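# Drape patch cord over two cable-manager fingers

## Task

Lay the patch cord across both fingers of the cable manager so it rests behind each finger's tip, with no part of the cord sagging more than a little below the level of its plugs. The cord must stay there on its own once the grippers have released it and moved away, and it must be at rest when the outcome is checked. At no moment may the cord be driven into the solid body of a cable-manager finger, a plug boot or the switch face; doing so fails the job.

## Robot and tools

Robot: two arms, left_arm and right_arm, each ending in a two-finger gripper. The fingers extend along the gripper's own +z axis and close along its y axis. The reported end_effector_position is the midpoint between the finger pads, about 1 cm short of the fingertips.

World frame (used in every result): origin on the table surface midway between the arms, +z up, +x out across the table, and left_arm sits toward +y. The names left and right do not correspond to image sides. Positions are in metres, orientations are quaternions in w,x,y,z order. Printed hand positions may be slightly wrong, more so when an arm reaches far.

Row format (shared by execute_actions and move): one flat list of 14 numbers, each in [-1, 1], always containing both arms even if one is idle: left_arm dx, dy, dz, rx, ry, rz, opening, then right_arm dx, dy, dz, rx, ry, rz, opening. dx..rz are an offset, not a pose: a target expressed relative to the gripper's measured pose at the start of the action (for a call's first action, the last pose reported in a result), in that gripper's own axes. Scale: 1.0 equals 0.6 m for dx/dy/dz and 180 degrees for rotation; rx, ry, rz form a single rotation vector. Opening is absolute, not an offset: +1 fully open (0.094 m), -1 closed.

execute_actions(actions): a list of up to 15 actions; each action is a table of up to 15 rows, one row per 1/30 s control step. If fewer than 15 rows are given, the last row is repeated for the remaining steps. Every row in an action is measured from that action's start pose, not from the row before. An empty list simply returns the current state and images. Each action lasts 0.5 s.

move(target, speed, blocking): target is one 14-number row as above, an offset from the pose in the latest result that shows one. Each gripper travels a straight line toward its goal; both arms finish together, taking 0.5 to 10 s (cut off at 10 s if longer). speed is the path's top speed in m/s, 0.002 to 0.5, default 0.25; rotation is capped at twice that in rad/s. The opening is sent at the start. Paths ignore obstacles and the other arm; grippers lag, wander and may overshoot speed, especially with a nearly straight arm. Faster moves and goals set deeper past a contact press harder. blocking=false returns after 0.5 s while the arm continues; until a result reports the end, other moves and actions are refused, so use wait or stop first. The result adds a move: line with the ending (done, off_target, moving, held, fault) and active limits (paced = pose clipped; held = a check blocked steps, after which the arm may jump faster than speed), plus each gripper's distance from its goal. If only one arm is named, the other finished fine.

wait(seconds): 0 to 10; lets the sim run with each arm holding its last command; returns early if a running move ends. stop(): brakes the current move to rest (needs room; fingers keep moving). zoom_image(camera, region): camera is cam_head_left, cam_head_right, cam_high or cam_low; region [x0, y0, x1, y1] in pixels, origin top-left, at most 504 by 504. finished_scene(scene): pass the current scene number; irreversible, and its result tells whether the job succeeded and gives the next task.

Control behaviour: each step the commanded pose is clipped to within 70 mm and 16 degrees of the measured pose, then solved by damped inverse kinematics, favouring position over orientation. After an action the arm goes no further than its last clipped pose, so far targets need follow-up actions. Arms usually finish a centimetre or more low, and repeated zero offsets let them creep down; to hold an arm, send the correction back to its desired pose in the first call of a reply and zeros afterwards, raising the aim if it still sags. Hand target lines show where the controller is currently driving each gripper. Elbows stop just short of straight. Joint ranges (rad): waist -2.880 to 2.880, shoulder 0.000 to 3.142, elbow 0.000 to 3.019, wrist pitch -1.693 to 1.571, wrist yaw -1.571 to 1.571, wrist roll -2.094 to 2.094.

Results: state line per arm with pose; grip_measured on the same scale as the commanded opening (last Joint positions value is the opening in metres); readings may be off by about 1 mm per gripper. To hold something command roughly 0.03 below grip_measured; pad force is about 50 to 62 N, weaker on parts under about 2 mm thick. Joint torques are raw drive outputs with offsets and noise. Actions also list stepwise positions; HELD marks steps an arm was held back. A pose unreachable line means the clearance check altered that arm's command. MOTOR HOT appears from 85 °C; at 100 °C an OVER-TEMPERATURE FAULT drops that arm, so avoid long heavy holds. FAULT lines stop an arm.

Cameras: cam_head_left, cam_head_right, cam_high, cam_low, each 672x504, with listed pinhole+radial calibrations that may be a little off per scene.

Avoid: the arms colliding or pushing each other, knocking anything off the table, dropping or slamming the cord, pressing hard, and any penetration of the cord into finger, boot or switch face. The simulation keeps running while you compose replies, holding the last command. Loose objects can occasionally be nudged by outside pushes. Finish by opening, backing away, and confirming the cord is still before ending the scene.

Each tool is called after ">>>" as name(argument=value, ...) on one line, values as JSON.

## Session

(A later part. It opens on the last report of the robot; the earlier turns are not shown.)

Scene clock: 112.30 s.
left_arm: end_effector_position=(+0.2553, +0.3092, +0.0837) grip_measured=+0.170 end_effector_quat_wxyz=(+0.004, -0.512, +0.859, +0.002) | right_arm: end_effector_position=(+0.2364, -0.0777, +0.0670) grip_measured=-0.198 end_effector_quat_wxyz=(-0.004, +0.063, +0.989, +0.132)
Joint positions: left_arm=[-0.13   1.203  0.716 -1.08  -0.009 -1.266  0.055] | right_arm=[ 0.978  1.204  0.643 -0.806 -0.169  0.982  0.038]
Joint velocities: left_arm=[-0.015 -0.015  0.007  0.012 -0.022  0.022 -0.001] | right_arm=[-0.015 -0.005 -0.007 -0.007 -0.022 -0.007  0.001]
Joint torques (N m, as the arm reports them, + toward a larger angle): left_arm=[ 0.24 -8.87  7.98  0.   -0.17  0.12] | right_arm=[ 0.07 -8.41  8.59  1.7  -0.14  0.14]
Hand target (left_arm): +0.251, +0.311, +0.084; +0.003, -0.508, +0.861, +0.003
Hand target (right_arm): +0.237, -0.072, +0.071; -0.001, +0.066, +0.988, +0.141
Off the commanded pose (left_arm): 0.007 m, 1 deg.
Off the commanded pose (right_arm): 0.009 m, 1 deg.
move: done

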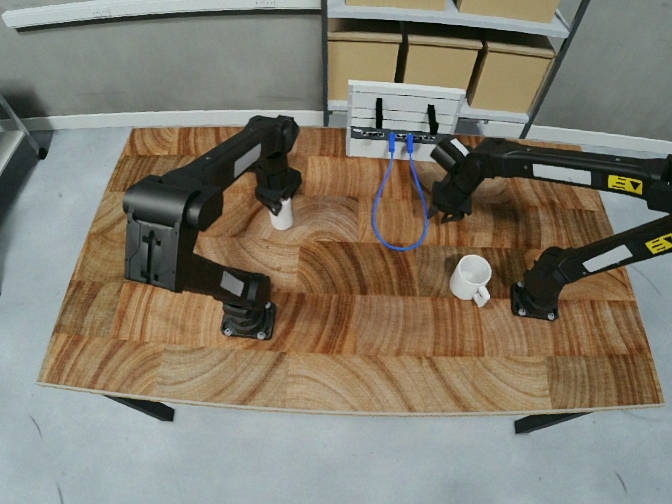

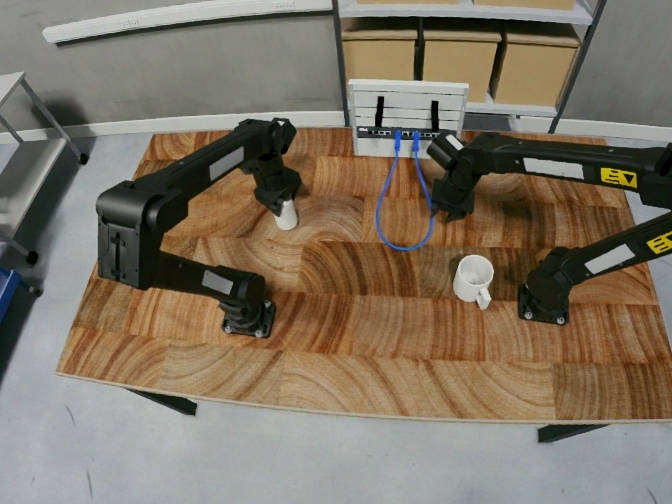

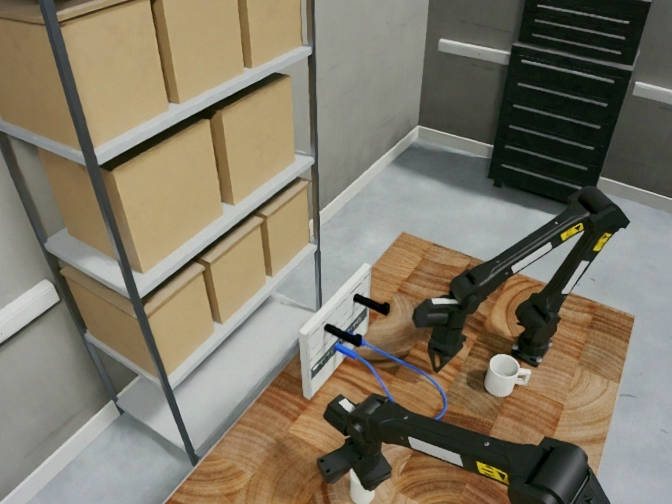

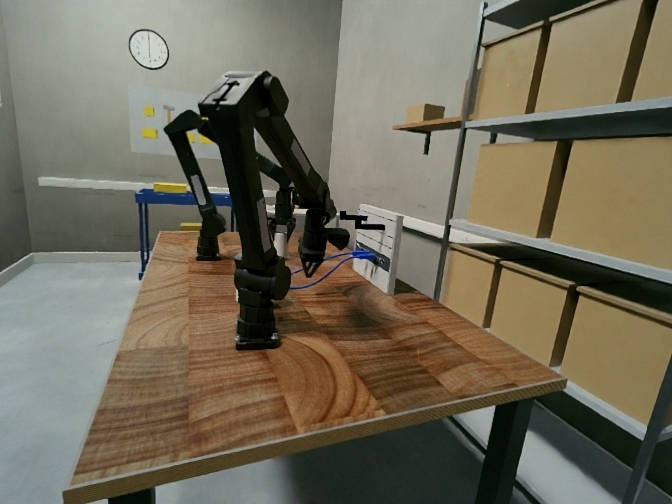

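>>> move(target=[0,0,0.022,0,0,0,0.13,-0.015,0.02,0.02,0,0,0,-0.2], speed=0.05)

>>> execute_actions(actions=[[[0,0,0,0,0,0,1,0,0,0,0,0,0,-0.2]],[[0,0,-0.13,0,0,0,1,0,0,0,0,0,0,-0.2]]])

>>> move(target=[0.27,-0.13,0,0,0,0.3,-0.2,0,0,0,0,0,0,-0.2], speed=0.4)

Scene clock: 124.10 s.
left_arm: end_effector_position=(+0.2566, +0.3090, +0.0763) grip_measured=+0.170 end_effector_quat_wxyz=(+0.008, -0.511, +0.860, -0.001) | right_arm: end_effector_position=(+0.2379, -0.0760, +0.0497) grip_measured=-0.198 end_effector_quat_wxyz=(-0.014, +0.065, +0.991, +0.119)
Joint positions: left_arm=[-0.13   1.211  0.7   -1.046 -0.009 -1.263  0.055] | right_arm=[ 0.978  1.265  0.643 -0.778 -0.169  0.983  0.038]
Joint velocities: left_arm=[-0.005 -0.005  0.002  0.012  0.007 -0.007 -0.001] | right_arm=[ 0.005  0.005 -0.002  0.007 -0.081  0.037 -0.   ]
Joint torques (N m, as the arm reports them, + toward a larger angle): left_arm=[ 0.13 -6.33  7.9   0.74 -0.2  -0.01] | right_arm=[-0.28 -8.01 10.58  1.61  0.02  0.01]
Hand target (left_arm): +0.255, +0.309, +0.071; +0.004, -0.512, +0.859, +0.002
Hand target (right_arm): +0.247, -0.065, +0.059; -0.004, +0.063, +0.989, +0.132
Off the commanded pose (left_arm): 0.006 m, 1 deg.
Off the commanded pose (right_arm): 0.017 m, 2 deg.
move: off_target (right_arm)

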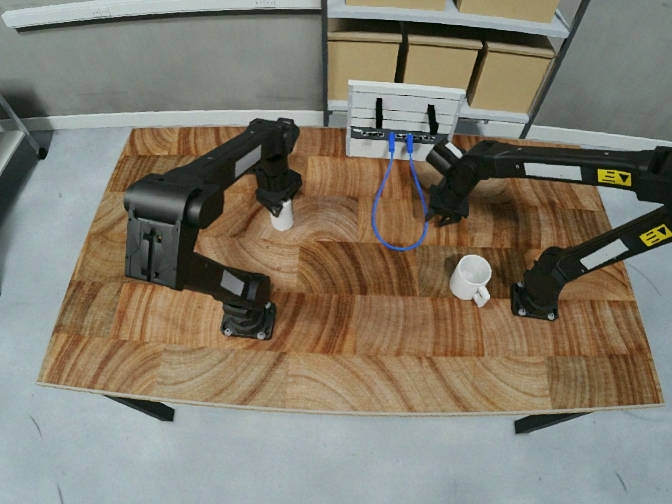

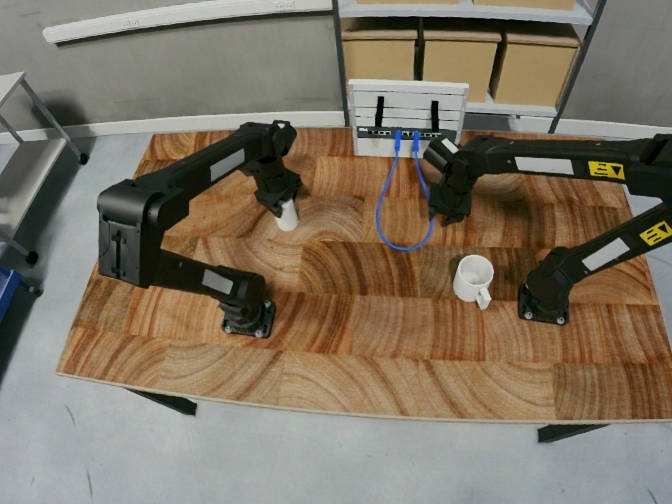

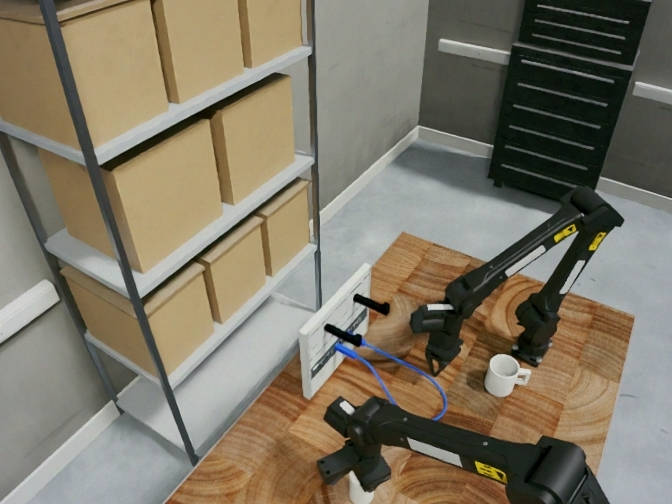

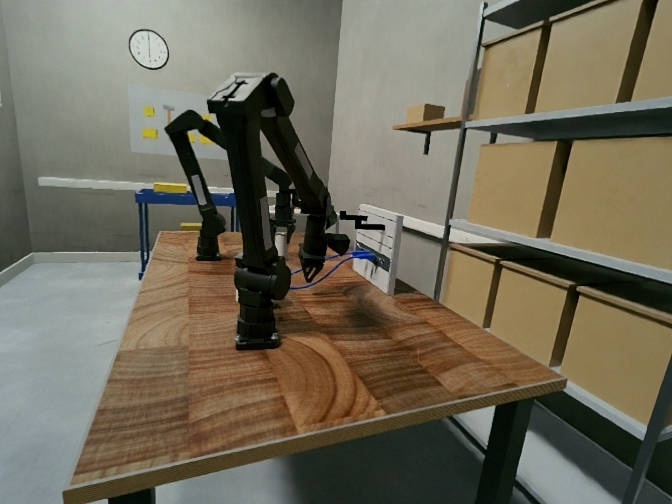

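Scene clock: 125.10 s.
left_arm: end_effector_position=(+0.2485, +0.3105, +0.1478) grip_measured=+0.999 end_effector_quat_wxyz=(+0.007, -0.511, +0.860, -0.000) | right_arm: end_effector_position=(+0.2379, -0.0760, +0.0497) grip_measured=-0.198 end_effector_quat_wxyz=(-0.014, +0.065, +0.991, +0.119)
Joint positions: left_arm=[-0.13   1.1    0.821 -1.281 -0.009 -1.263  0.094] | right_arm=[ 0.978  1.265  0.643 -0.778 -0.169  0.983  0.038]
Joint velocities: left_arm=[-0.005 -0.015 -0.017 -0.046  0.007  0.022 -0.   ] | right_arm=[ 0.015 -0.005 -0.012 -0.002 -0.022  0.007 -0.001]
Joint torques (N m, as the arm reports them, + toward a larger angle): left_arm=[ 0.14 -5.14 11.92  0.09 -0.2   0.02] | right_arm=[-0.61 -8.34  7.96  1.05 -0.01 -0.02]
Hand target (left_arm): +0.256, +0.309, +0.154; +0.008, -0.511, +0.860, -0.002
Hand target (right_arm): +0.238, -0.076, +0.050; -0.014, +0.065, +0.991, +0.119
Off the commanded pose (left_arm): 0.010 m, 0 deg.
Off the commanded pose (right_arm): 0.000 m, 0 deg.
Step readings (end_effector_position; steps 1 to 15: 1st action; 16 to 30: 2nd action):
0: left_arm (+0.2566, +0.3090, +0.0763) | right_arm (+0.2379, -0.0760, +0.0497)
1: left_arm (+0.2566, +0.3090, +0.0763) | right_arm (+0.2379, -0.0760, +0.0497)
2: left_arm (+0.2566, +0.3090, +0.0763) | right_arm (+0.2379, -0.0760, +0.0497)
4: left_arm (+0.2566, +0.3090, +0.0763) | right_arm (+0.2379, -0.0760, +0.0497)
8: left_arm (+0.2566, +0.3090, +0.0763) | right_arm (+0.2379, -0.0760, +0.0497)
15: left_arm (+0.2566, +0.3090, +0.0763) | right_arm (+0.2379, -0.0760, +0.0497)
16: left_arm (+0.2532, +0.3096, +0.0798) | right_arm (+0.2379, -0.0760, +0.0497)
17: left_arm (+0.2453, +0.3112, +0.0866) | right_arm (+0.2379, -0.0760, +0.0497)
19: left_arm (+0.2388, +0.3124, +0.1065) | right_arm (+0.2379, -0.0760, +0.0497)
23: left_arm (+0.2466, +0.3109, +0.1419) | right_arm (+0.2379, -0.0760, +0.0497)
30: end_effector_position above

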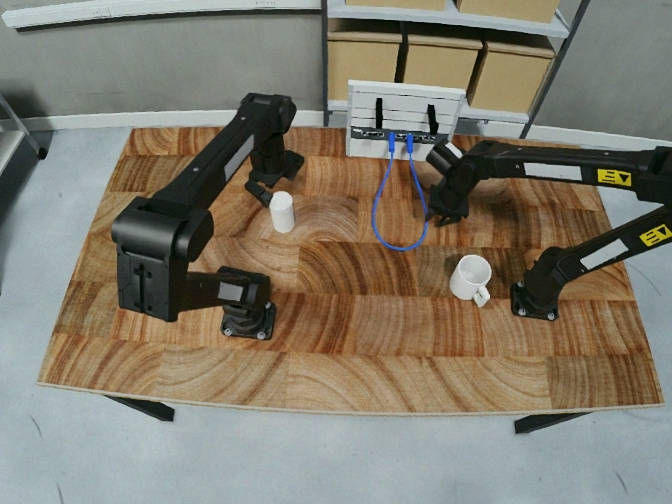

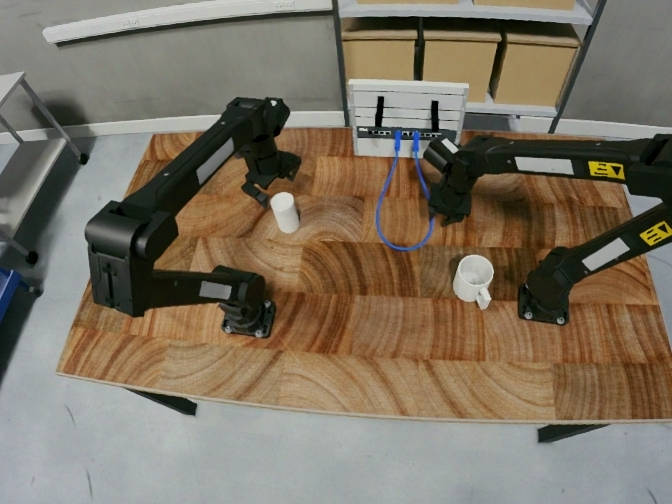

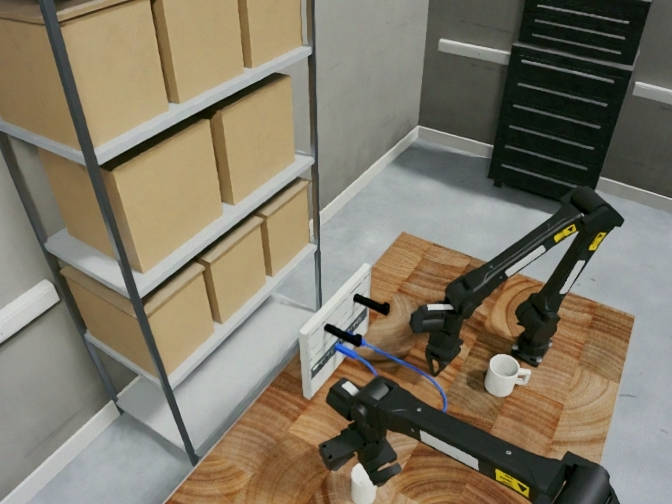

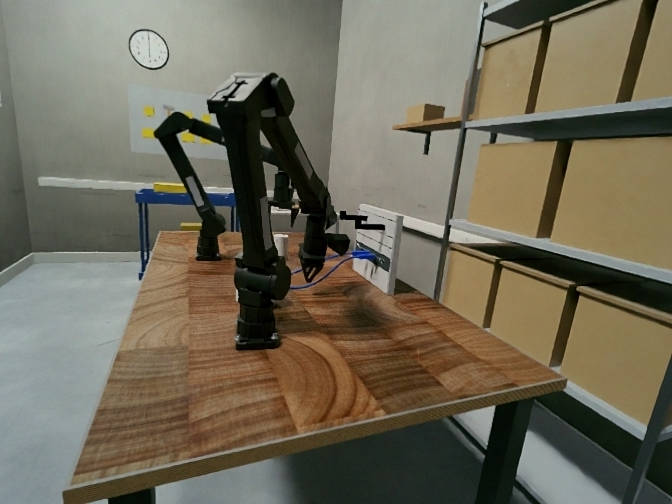

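Scene clock: 126.87 s.
left_arm: end_effector_position=(+0.2236, +0.1425, +0.1368) grip_measured=-0.198 end_effector_quat_wxyz=(-0.005, -0.072, +0.997, +0.012) | right_arm: end_effector_position=(+0.2379, -0.0760, +0.0497) grip_measured=-0.198 end_effector_quat_wxyz=(-0.014, +0.065, +0.991, +0.119)
Joint positions: left_arm=[-0.664  1.286  0.938 -1.247 -0.009 -0.87   0.038] | right_arm=[ 0.978  1.265  0.643 -0.778 -0.169  0.983  0.038]
Joint velocities: left_arm=[-0.015 -0.005 -0.007 -0.007  0.022  0.037 -0.   ] | right_arm=[ 0.005 -0.005 -0.007 -0.002  0.022  0.081 -0.   ]
Joint torques (N m, as the arm reports them, + toward a larger angle): left_arm=[-0.18 -8.36 13.21  0.66 -0.3   0.1 ] | right_arm=[-0.6  -8.33  7.96  1.06 -0.01 -0.02]
Hand target (left_arm): +0.237, +0.129, +0.148; +0.008, -0.064, +0.998, +0.000
Hand target (right_arm): +0.238, -0.076, +0.050; -0.014, +0.065, +0.991, +0.119
Off the commanded pose (left_arm): 0.022 m, 2 deg.
Off the commanded pose (right_arm): 0.000 m, 0 deg.
move: off_target (left_arm)

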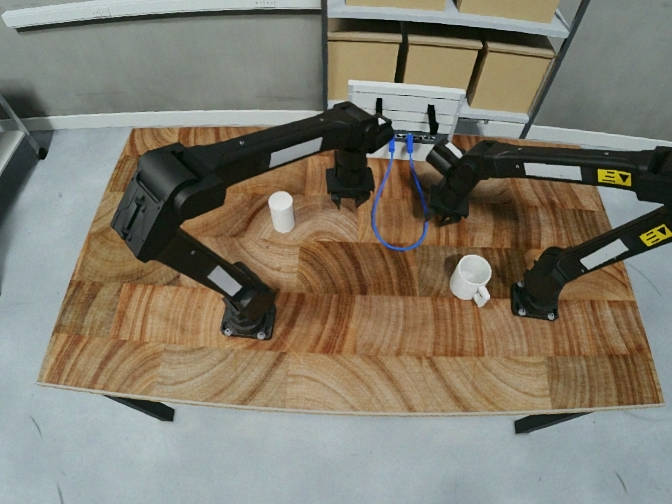

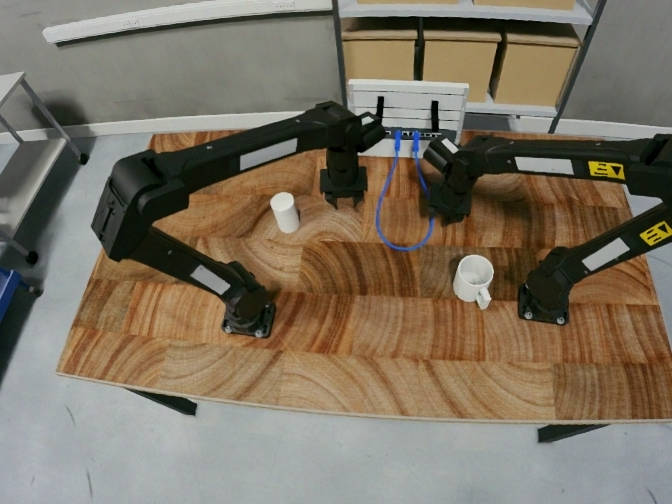

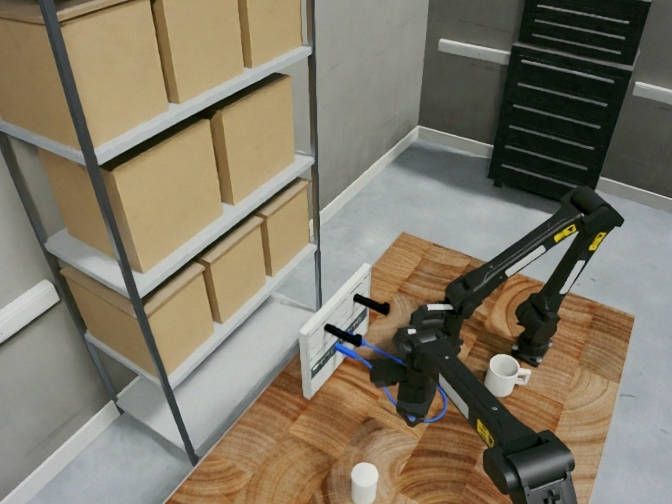

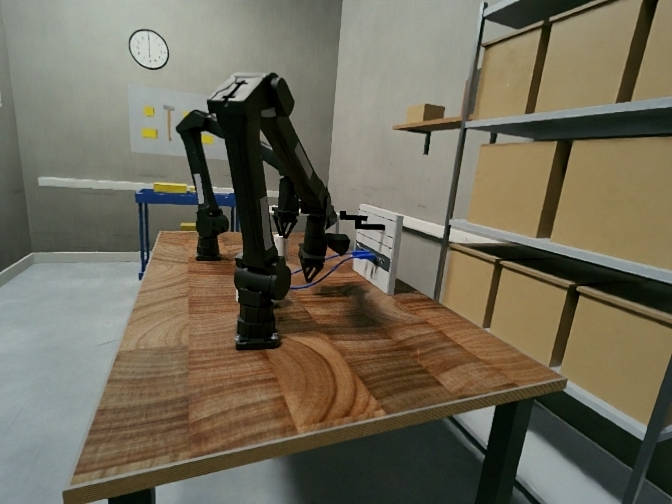

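>>> move(target=[-0.022,-0.11,0.14,0.12,0,0,-0.2,-0.022,0.042,-0.005,-0.03,0,0,-0.2], speed=0.15)

>>> zoom_image(camera="cam_head_right", region=[330, 130, 490, 290])

>>> zoom_image(camera="cam_low", region=[260, 210, 380, 310])

Scene clock: 142.20 s.
left_arm: end_effector_position=(+0.2416, +0.0757, +0.0600) grip_measured=-0.198 end_effector_quat_wxyz=(+0.012, -0.062, +0.982, -0.179) | right_arm: end_effector_position=(+0.2422, -0.0629, +0.0503) grip_measured=-0.198 end_effector_quat_wxyz=(-0.021, +0.065, +0.986, +0.153)
Joint positions: left_arm=[-0.654  1.377  0.753 -0.671  0.237 -0.874  0.038] | right_arm=[ 0.968  1.278  0.643 -0.721 -0.223  0.983  0.038]
Joint velocities: left_arm=[ 0.015 -0.005 -0.012 -0.002 -0.022 -0.037 -0.001] | right_arm=[-0.005 -0.005 -0.007 -0.002 -0.007  0.095  0.001]
Joint torques (N m, as the arm reports them, + toward a larger angle): left_arm=[ 1.06 -9.24  7.7   1.54  0.2  -0.04] | right_arm=[-1.25 -7.95 10.48  1.72 -0.19 -0.08]
Hand target (left_arm): +0.243, +0.081, +0.051; +0.006, -0.074, +0.982, -0.175
Hand target (right_arm): +0.254, -0.054, +0.058; -0.012, +0.065, +0.984, +0.165
Off the commanded pose (left_arm): 0.011 m, 1 deg.
Off the commanded pose (right_arm): 0.017 m, 2 deg.
move: off_target (left_arm, right_arm)

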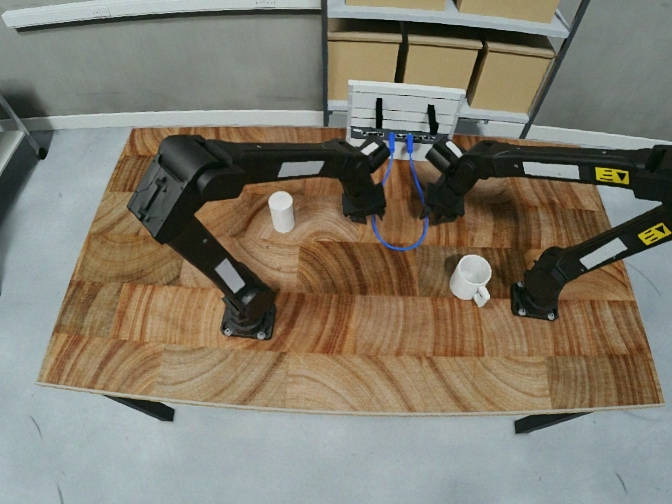

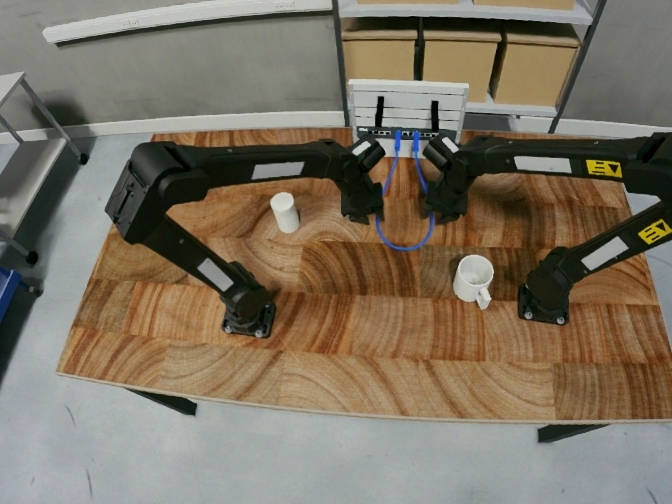

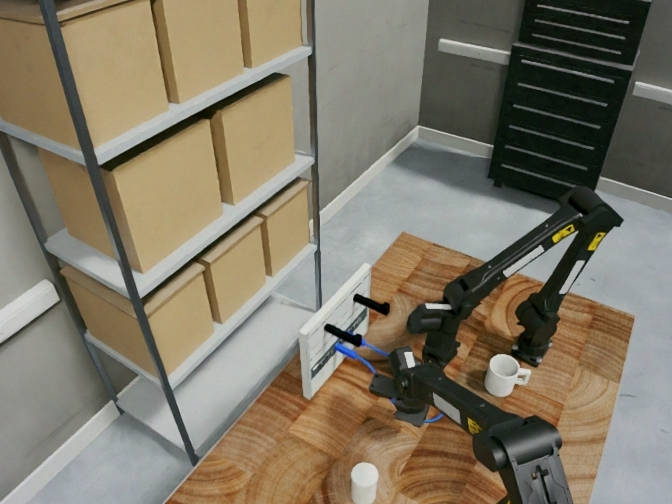

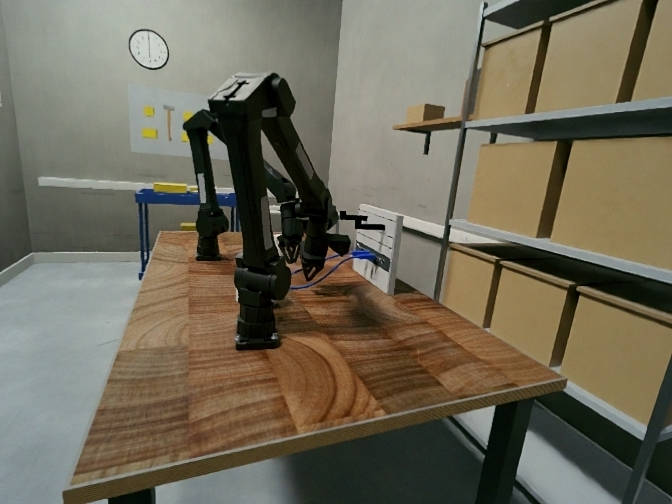

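Region (330, 130, 490, 290) of cam_head_right's 672x504 image, scaled by 3.150, with more detail than that image has.

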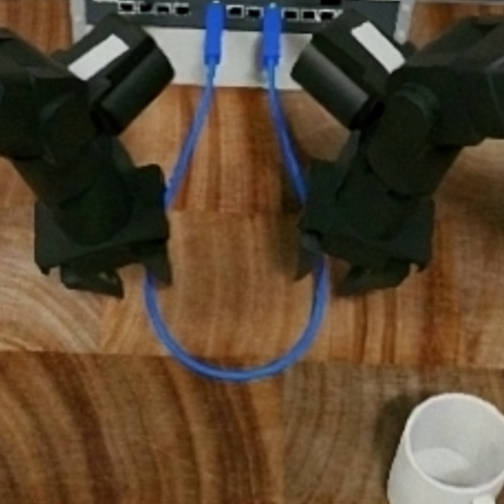

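Region (260, 210, 380, 310) of cam_low's 672x504 image, scaled by 4.200, with more detail than that image has.

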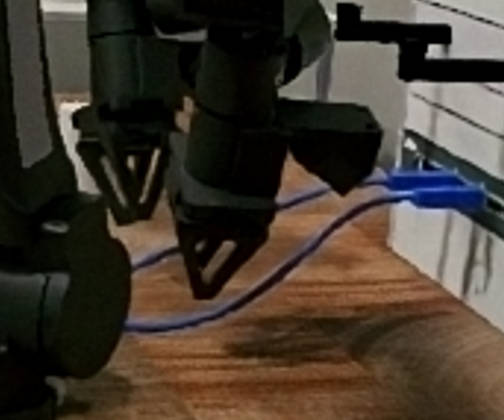

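>>> move(target=[0,0.012,0.068,0,0,0,-0.2,0,-0.008,0.048,0,0,0,-0.2], speed=0.08)

>>> zoom_image(camera="cam_head_right", region=[330, 130, 490, 290])

>>> zoom_image(camera="cam_low", region=[260, 210, 380, 310])

Scene clock: 151.27 s.
left_arm: end_effector_position=(+0.2480, +0.0694, +0.0275) grip_measured=-0.198 end_effector_quat_wxyz=(+0.017, -0.063, +0.981, -0.185) | right_arm: end_effector_position=(+0.2414, -0.0630, +0.0218) grip_measured=-0.198 end_effector_quat_wxyz=(-0.023, +0.065, +0.986, +0.150)
Joint positions: left_arm=[-0.656  1.459  0.725 -0.545  0.236 -0.88   0.038] | right_arm=[ 0.969  1.345  0.609 -0.626 -0.223  0.983  0.038]
Joint velocities: left_arm=[ 0.005 -0.024  0.002 -0.007  0.022  0.022 -0.   ] | right_arm=[-0.005  0.005 -0.012 -0.002  0.007  0.051 -0.001]
Joint torques (N m, as the arm reports them, + toward a larger angle): left_arm=[ -0.86 -10.07   7.05   1.56  -0.14  -0.04] | right_arm=[ 0.08 -8.69  7.42  1.7   0.04  0.07]
Hand target (left_arm): +0.242, +0.068, +0.020; +0.012, -0.062, +0.982, -0.179
Hand target (right_arm): +0.241, -0.059, +0.022; -0.021, +0.065, +0.986, +0.153
Off the commanded pose (left_arm): 0.010 m, 1 deg.
Off the commanded pose (right_arm): 0.004 m, 0 deg.
move: done

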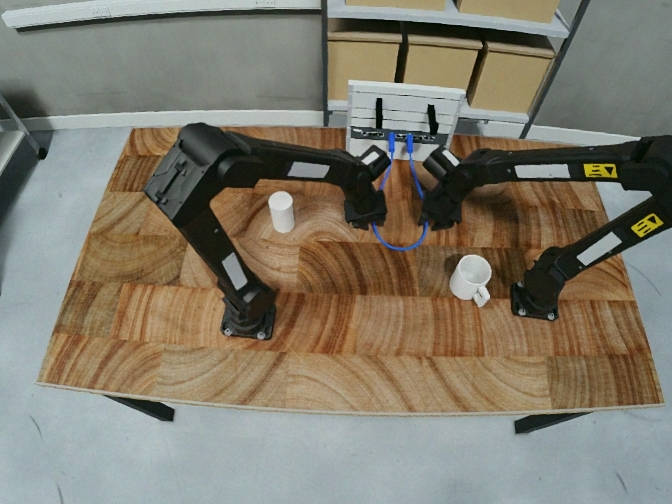

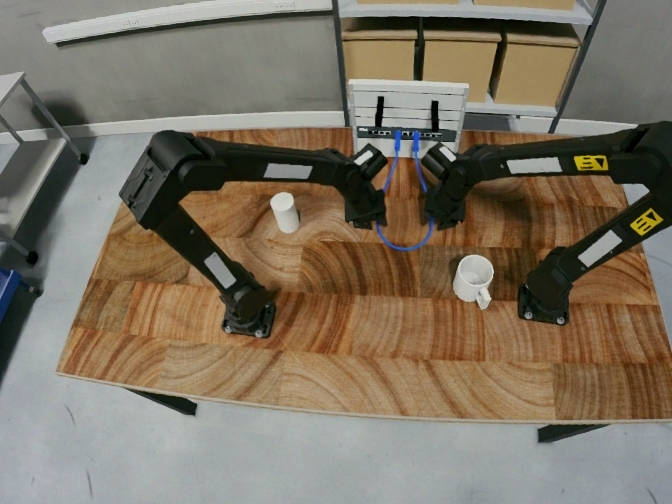

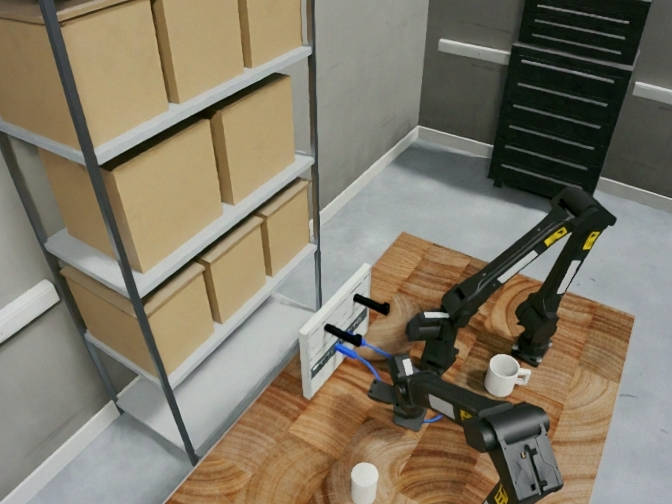

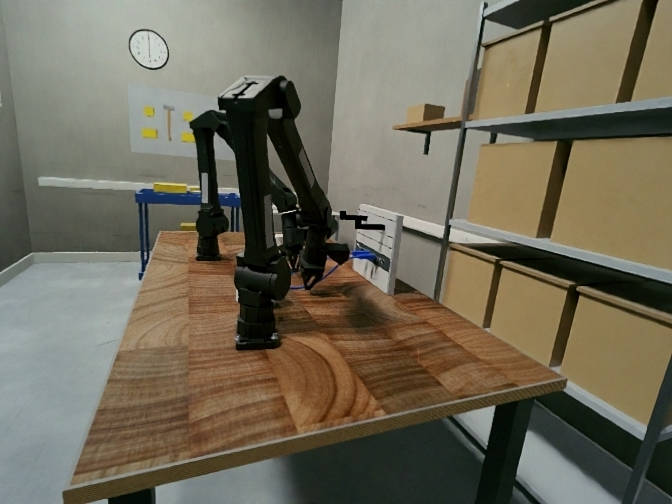

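Region (330, 130, 490, 290) of cam_head_right's 672x504 image, scaled by 3.150, with more detail than that image has.

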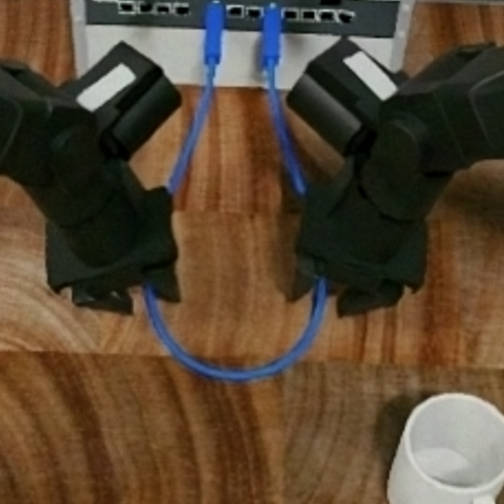

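Region (260, 210, 380, 310) of cam_low's 672x504 image, scaled by 4.200, with more detail than that image has.

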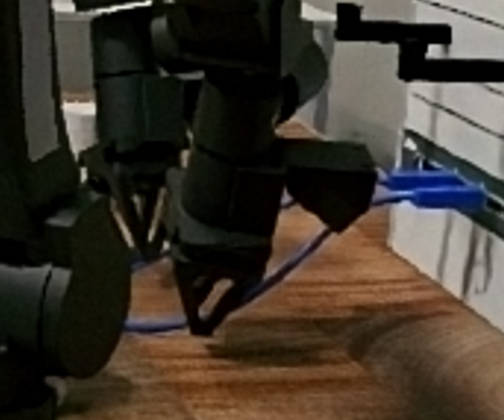

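>>> move(target=[0.012,0.008,0.035,0,0,0,-0.55,0.004,-0.003,0.014,0,0,0,-0.55], speed=0.05)

>>> execute_actions(actions=[[[0,0,0,0,0,0,-0.91,0,0,0,0,0,0,-0.91]]])

>>> zoom_image(camera="cam_head_right", region=[330, 130, 490, 290])

Scene clock: 162.47 s.
left_arm: end_effector_position=(+0.2473, +0.0658, +0.0158) grip_measured=-0.547 end_effector_quat_wxyz=(+0.023, -0.063, +0.979, -0.191) | right_arm: end_effector_position=(+0.2395, -0.0650, +0.0149) grip_measured=-0.548 end_effector_quat_wxyz=(-0.024, +0.065, +0.987, +0.148)
Joint positions: left_arm=[-0.664  1.483  0.704 -0.48   0.234 -0.891  0.021] | right_arm=[ 0.969  1.357  0.596 -0.605 -0.223  0.983  0.021]
Joint velocities: left_arm=[-0.015 -0.005  0.007  0.002  0.022  0.007 -0.001] | right_arm=[-0.005  0.005 -0.002  0.007 -0.081 -0.081 -0.   ]
Joint torques (N m, as the arm reports them, + toward a larger angle): left_arm=[-0.81 -9.91  6.75  1.54 -0.14 -0.03] | right_arm=[ 0.01 -8.47  7.14  1.69  0.03  0.06]
Hand target (left_arm): +0.241, +0.066, +0.006; +0.017, -0.063, +0.981, -0.185
Hand target (right_arm): +0.239, -0.062, +0.014; -0.023, +0.065, +0.986, +0.150
Off the commanded pose (left_arm): 0.011 m, 1 deg.
Off the commanded pose (right_arm): 0.004 m, 0 deg.
move: off_target (left_arm)

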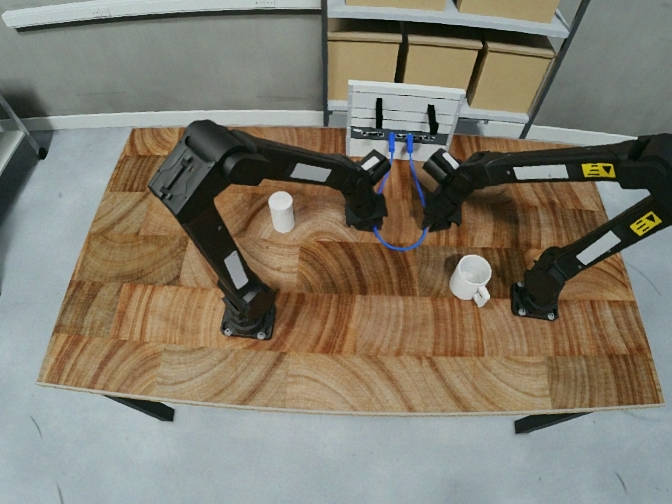

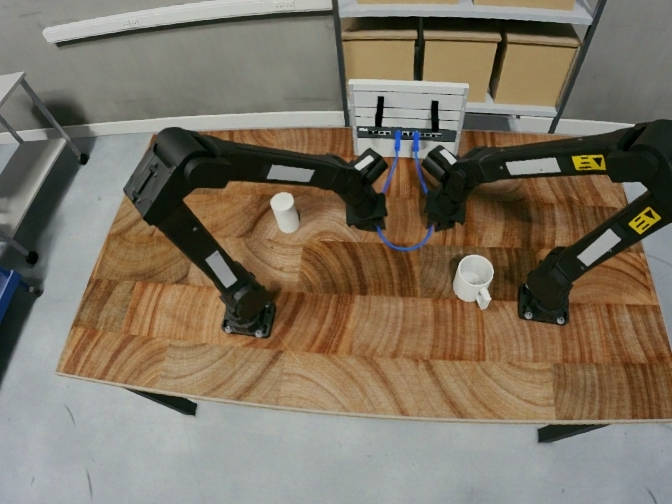

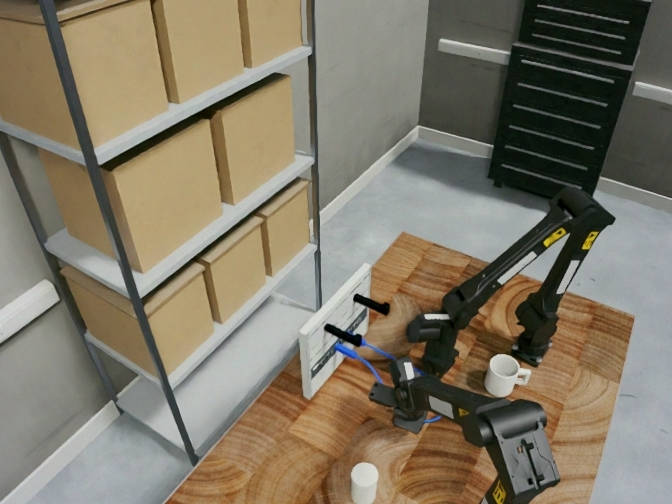

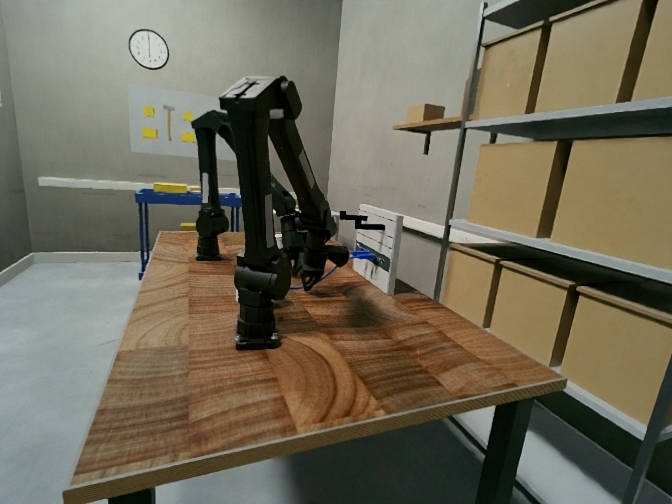

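Scene clock: 162.97 s.
left_arm: end_effector_position=(+0.2473, +0.0658, +0.0158) grip_measured=-0.897 end_effector_quat_wxyz=(+0.023, -0.063, +0.979, -0.191) | right_arm: end_effector_position=(+0.2395, -0.0650, +0.0149) grip_measured=-0.898 end_effector_quat_wxyz=(-0.024, +0.065, +0.987, +0.148)
Joint positions: left_arm=[-0.664  1.483  0.704 -0.48   0.234 -0.891  0.005] | right_arm=[ 0.969  1.357  0.596 -0.605 -0.223  0.983  0.005]
Joint velocities: left_arm=[-0.015 -0.005  0.002  0.002 -0.022 -0.095 -0.001] | right_arm=[-0.005 -0.015 -0.002  0.012  0.037 -0.022 -0.001]
Joint torques (N m, as the arm reports them, + toward a larger angle): left_arm=[  0.11 -11.78   7.6    1.1    0.03   0.06] | right_arm=[-0.59 -9.16  7.18  1.14 -0.04 -0.03]
Hand target (left_arm): +0.247, +0.066, +0.016; +0.023, -0.063, +0.979, -0.191
Hand target (right_arm): +0.240, -0.065, +0.015; -0.024, +0.065, +0.987, +0.148
Off the commanded pose (left_arm): 0.000 m, 0 deg.
Off the commanded pose (right_arm): 0.000 m, 0 deg.
Step readings (end_effector_position):
0: left_arm (+0.2473, +0.0658, +0.0158) | right_arm (+0.2395, -0.0650, +0.0149)
1: left_arm (+0.2473, +0.0658, +0.0158) | right_arm (+0.2395, -0.0650, +0.0149)
2: left_arm (+0.2473, +0.0658, +0.0158) | right_arm (+0.2395, -0.0650, +0.0149)
4: left_arm (+0.2473, +0.0658, +0.0158) | right_arm (+0.2395, -0.0650, +0.0149)
8: left_arm (+0.2473, +0.0658, +0.0158) | right_arm (+0.2395, -0.0650, +0.0149)
15: end_effector_position above

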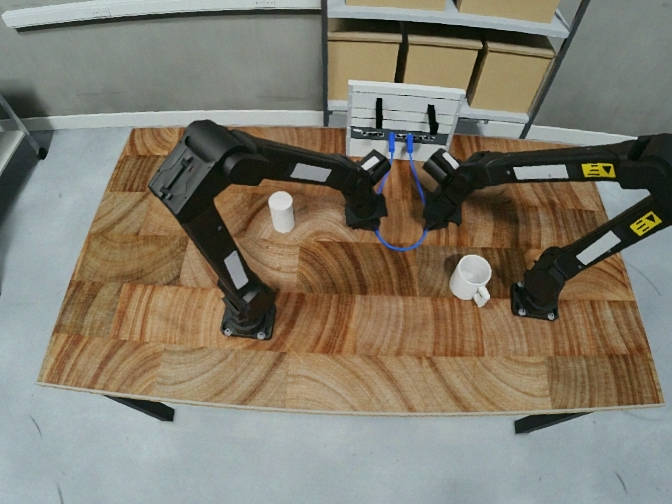

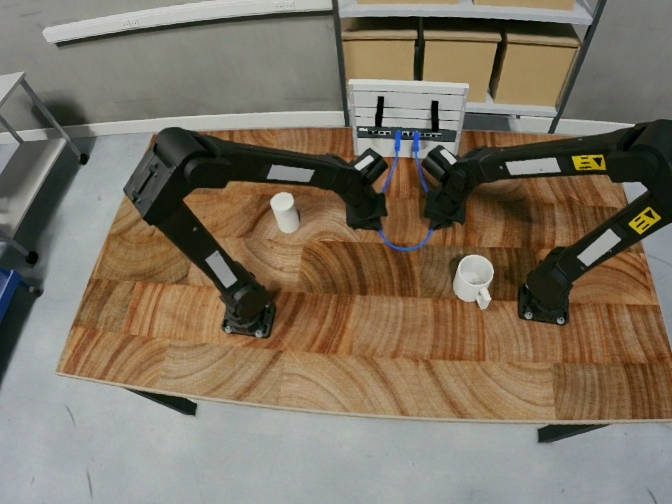

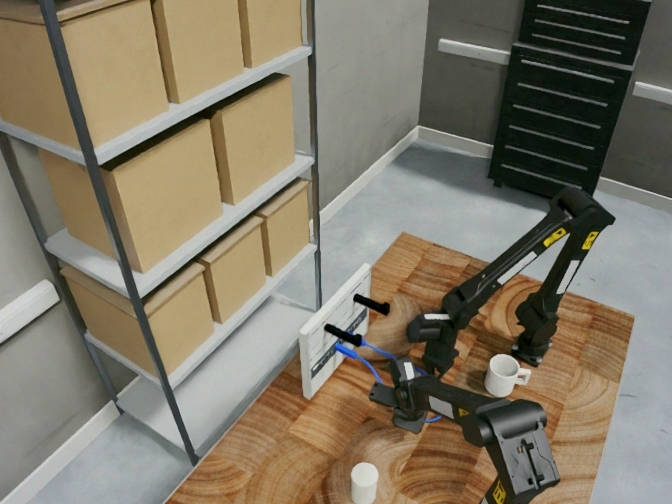

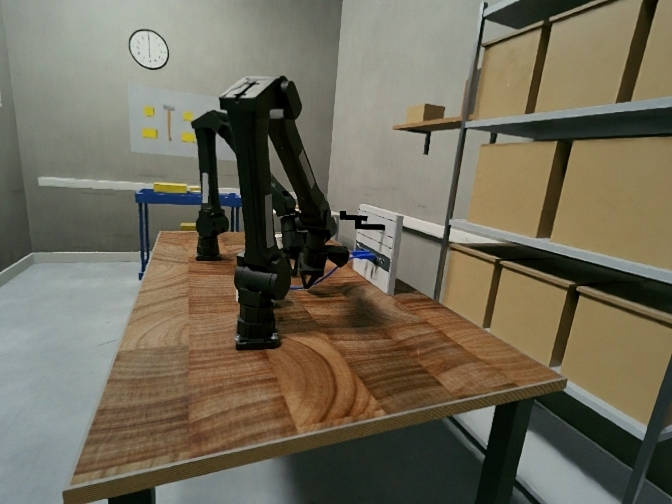

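Region (330, 130, 490, 290) of cam_head_right's 672x504 image, scaled by 3.150, with more detail than that image has.

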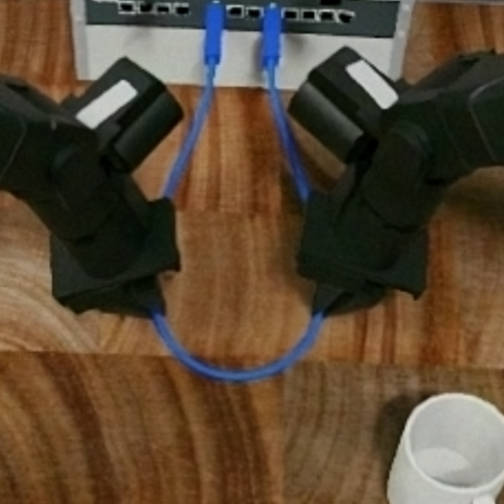

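>>> move(target=[-0.1,-0.048,-0.193,0,0,-0.25,-0.925,-0.088,0.04,-0.203,0,0,0.25,-0.925], speed=0.12)

>>> zoom_image(camera="cam_head_right", region=[310, 70, 510, 270])

>>> zoom_image(camera="cam_low", region=[260, 170, 420, 300])

Scene clock: 177.50 s.
left_arm: end_effector_position=(+0.2864, +0.0943, +0.1135) grip_measured=-0.907 end_effector_quat_wxyz=(-0.063, -0.426, +0.887, -0.166) | right_arm: end_effector_position=(+0.2824, -0.0901, +0.1127) grip_measured=-0.909 end_effector_quat_wxyz=(-0.090, +0.428, +0.893, +0.106)
Joint positions: left_arm=[-0.533  1.369  0.912 -0.883  0.275 -1.521  0.004] | right_arm=[ 0.813  1.25   0.818 -1.023 -0.254  1.581  0.004]
Joint velocities: left_arm=[ 0.005  0.005 -0.017 -0.002 -0.051 -0.007  0.   ] | right_arm=[ 0.005 -0.034  0.007 -0.002  0.037  0.066  0.   ]
Joint torques (N m, as the arm reports them, + toward a larger angle): left_arm=[  1.2  -12.51  13.21   0.46   0.09  -0.04] | right_arm=[ -1.37 -10.14  13.43   0.5   -0.06   0.12]
Hand target (left_arm): +0.303, +0.090, +0.135; -0.052, -0.433, +0.881, -0.185
Hand target (right_arm): +0.298, -0.082, +0.135; -0.079, +0.437, +0.886, +0.129
Off the commanded pose (left_arm): 0.027 m, 3 deg.
Off the commanded pose (right_arm): 0.028 m, 3 deg.
move: off_target (left_arm, right_arm)

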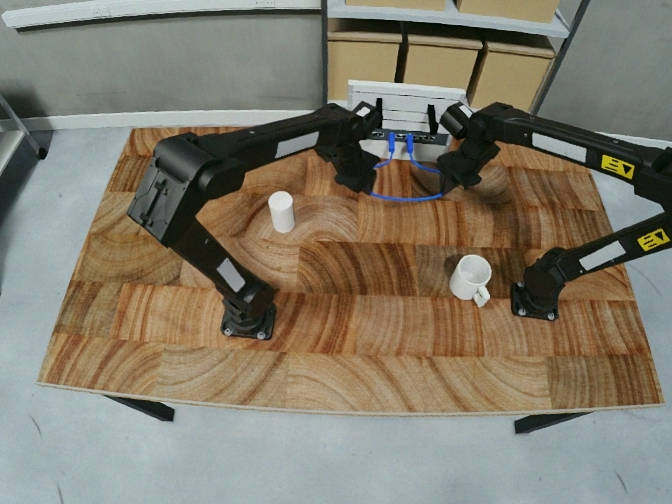

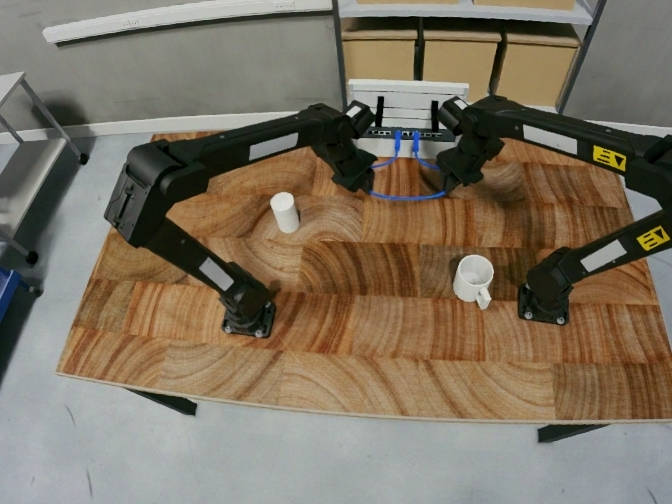

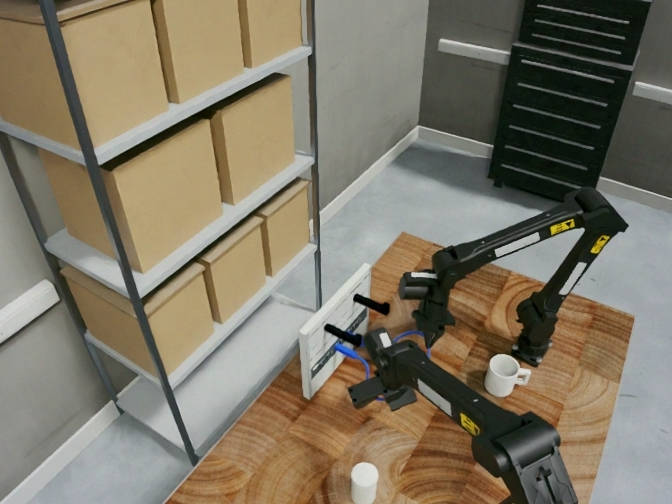

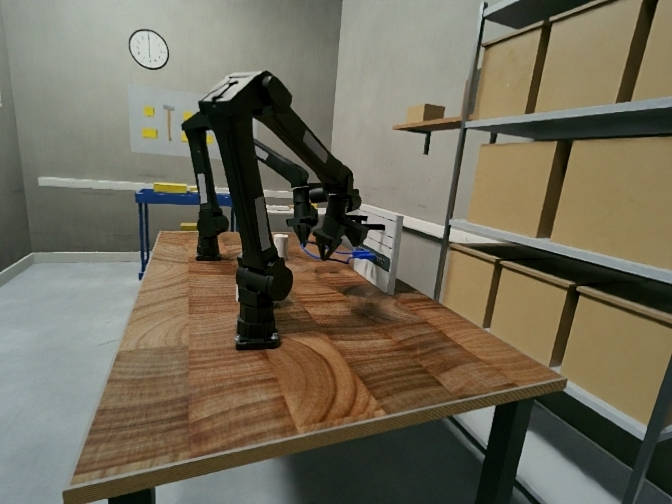

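Region (310, 70, 510, 270) of cam_head_right's 672x504 image, scaled by 2.520, with more detail than that image has.

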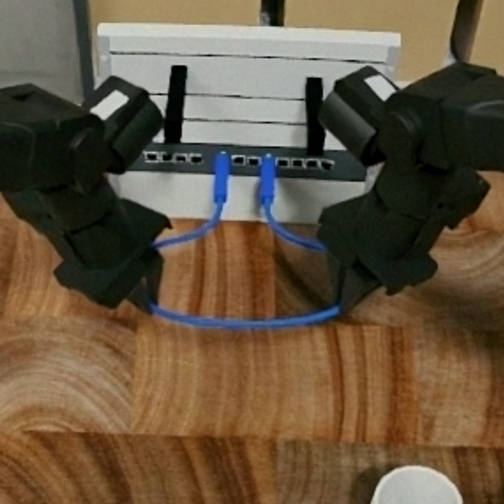

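Region (260, 170, 420, 300) of cam_low's 672x504 image, scaled by 3.150, with more detail than that image has; it fills the top 410 rows of this view, and the rest is white.

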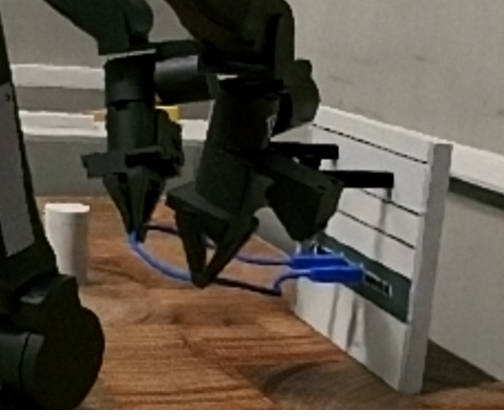

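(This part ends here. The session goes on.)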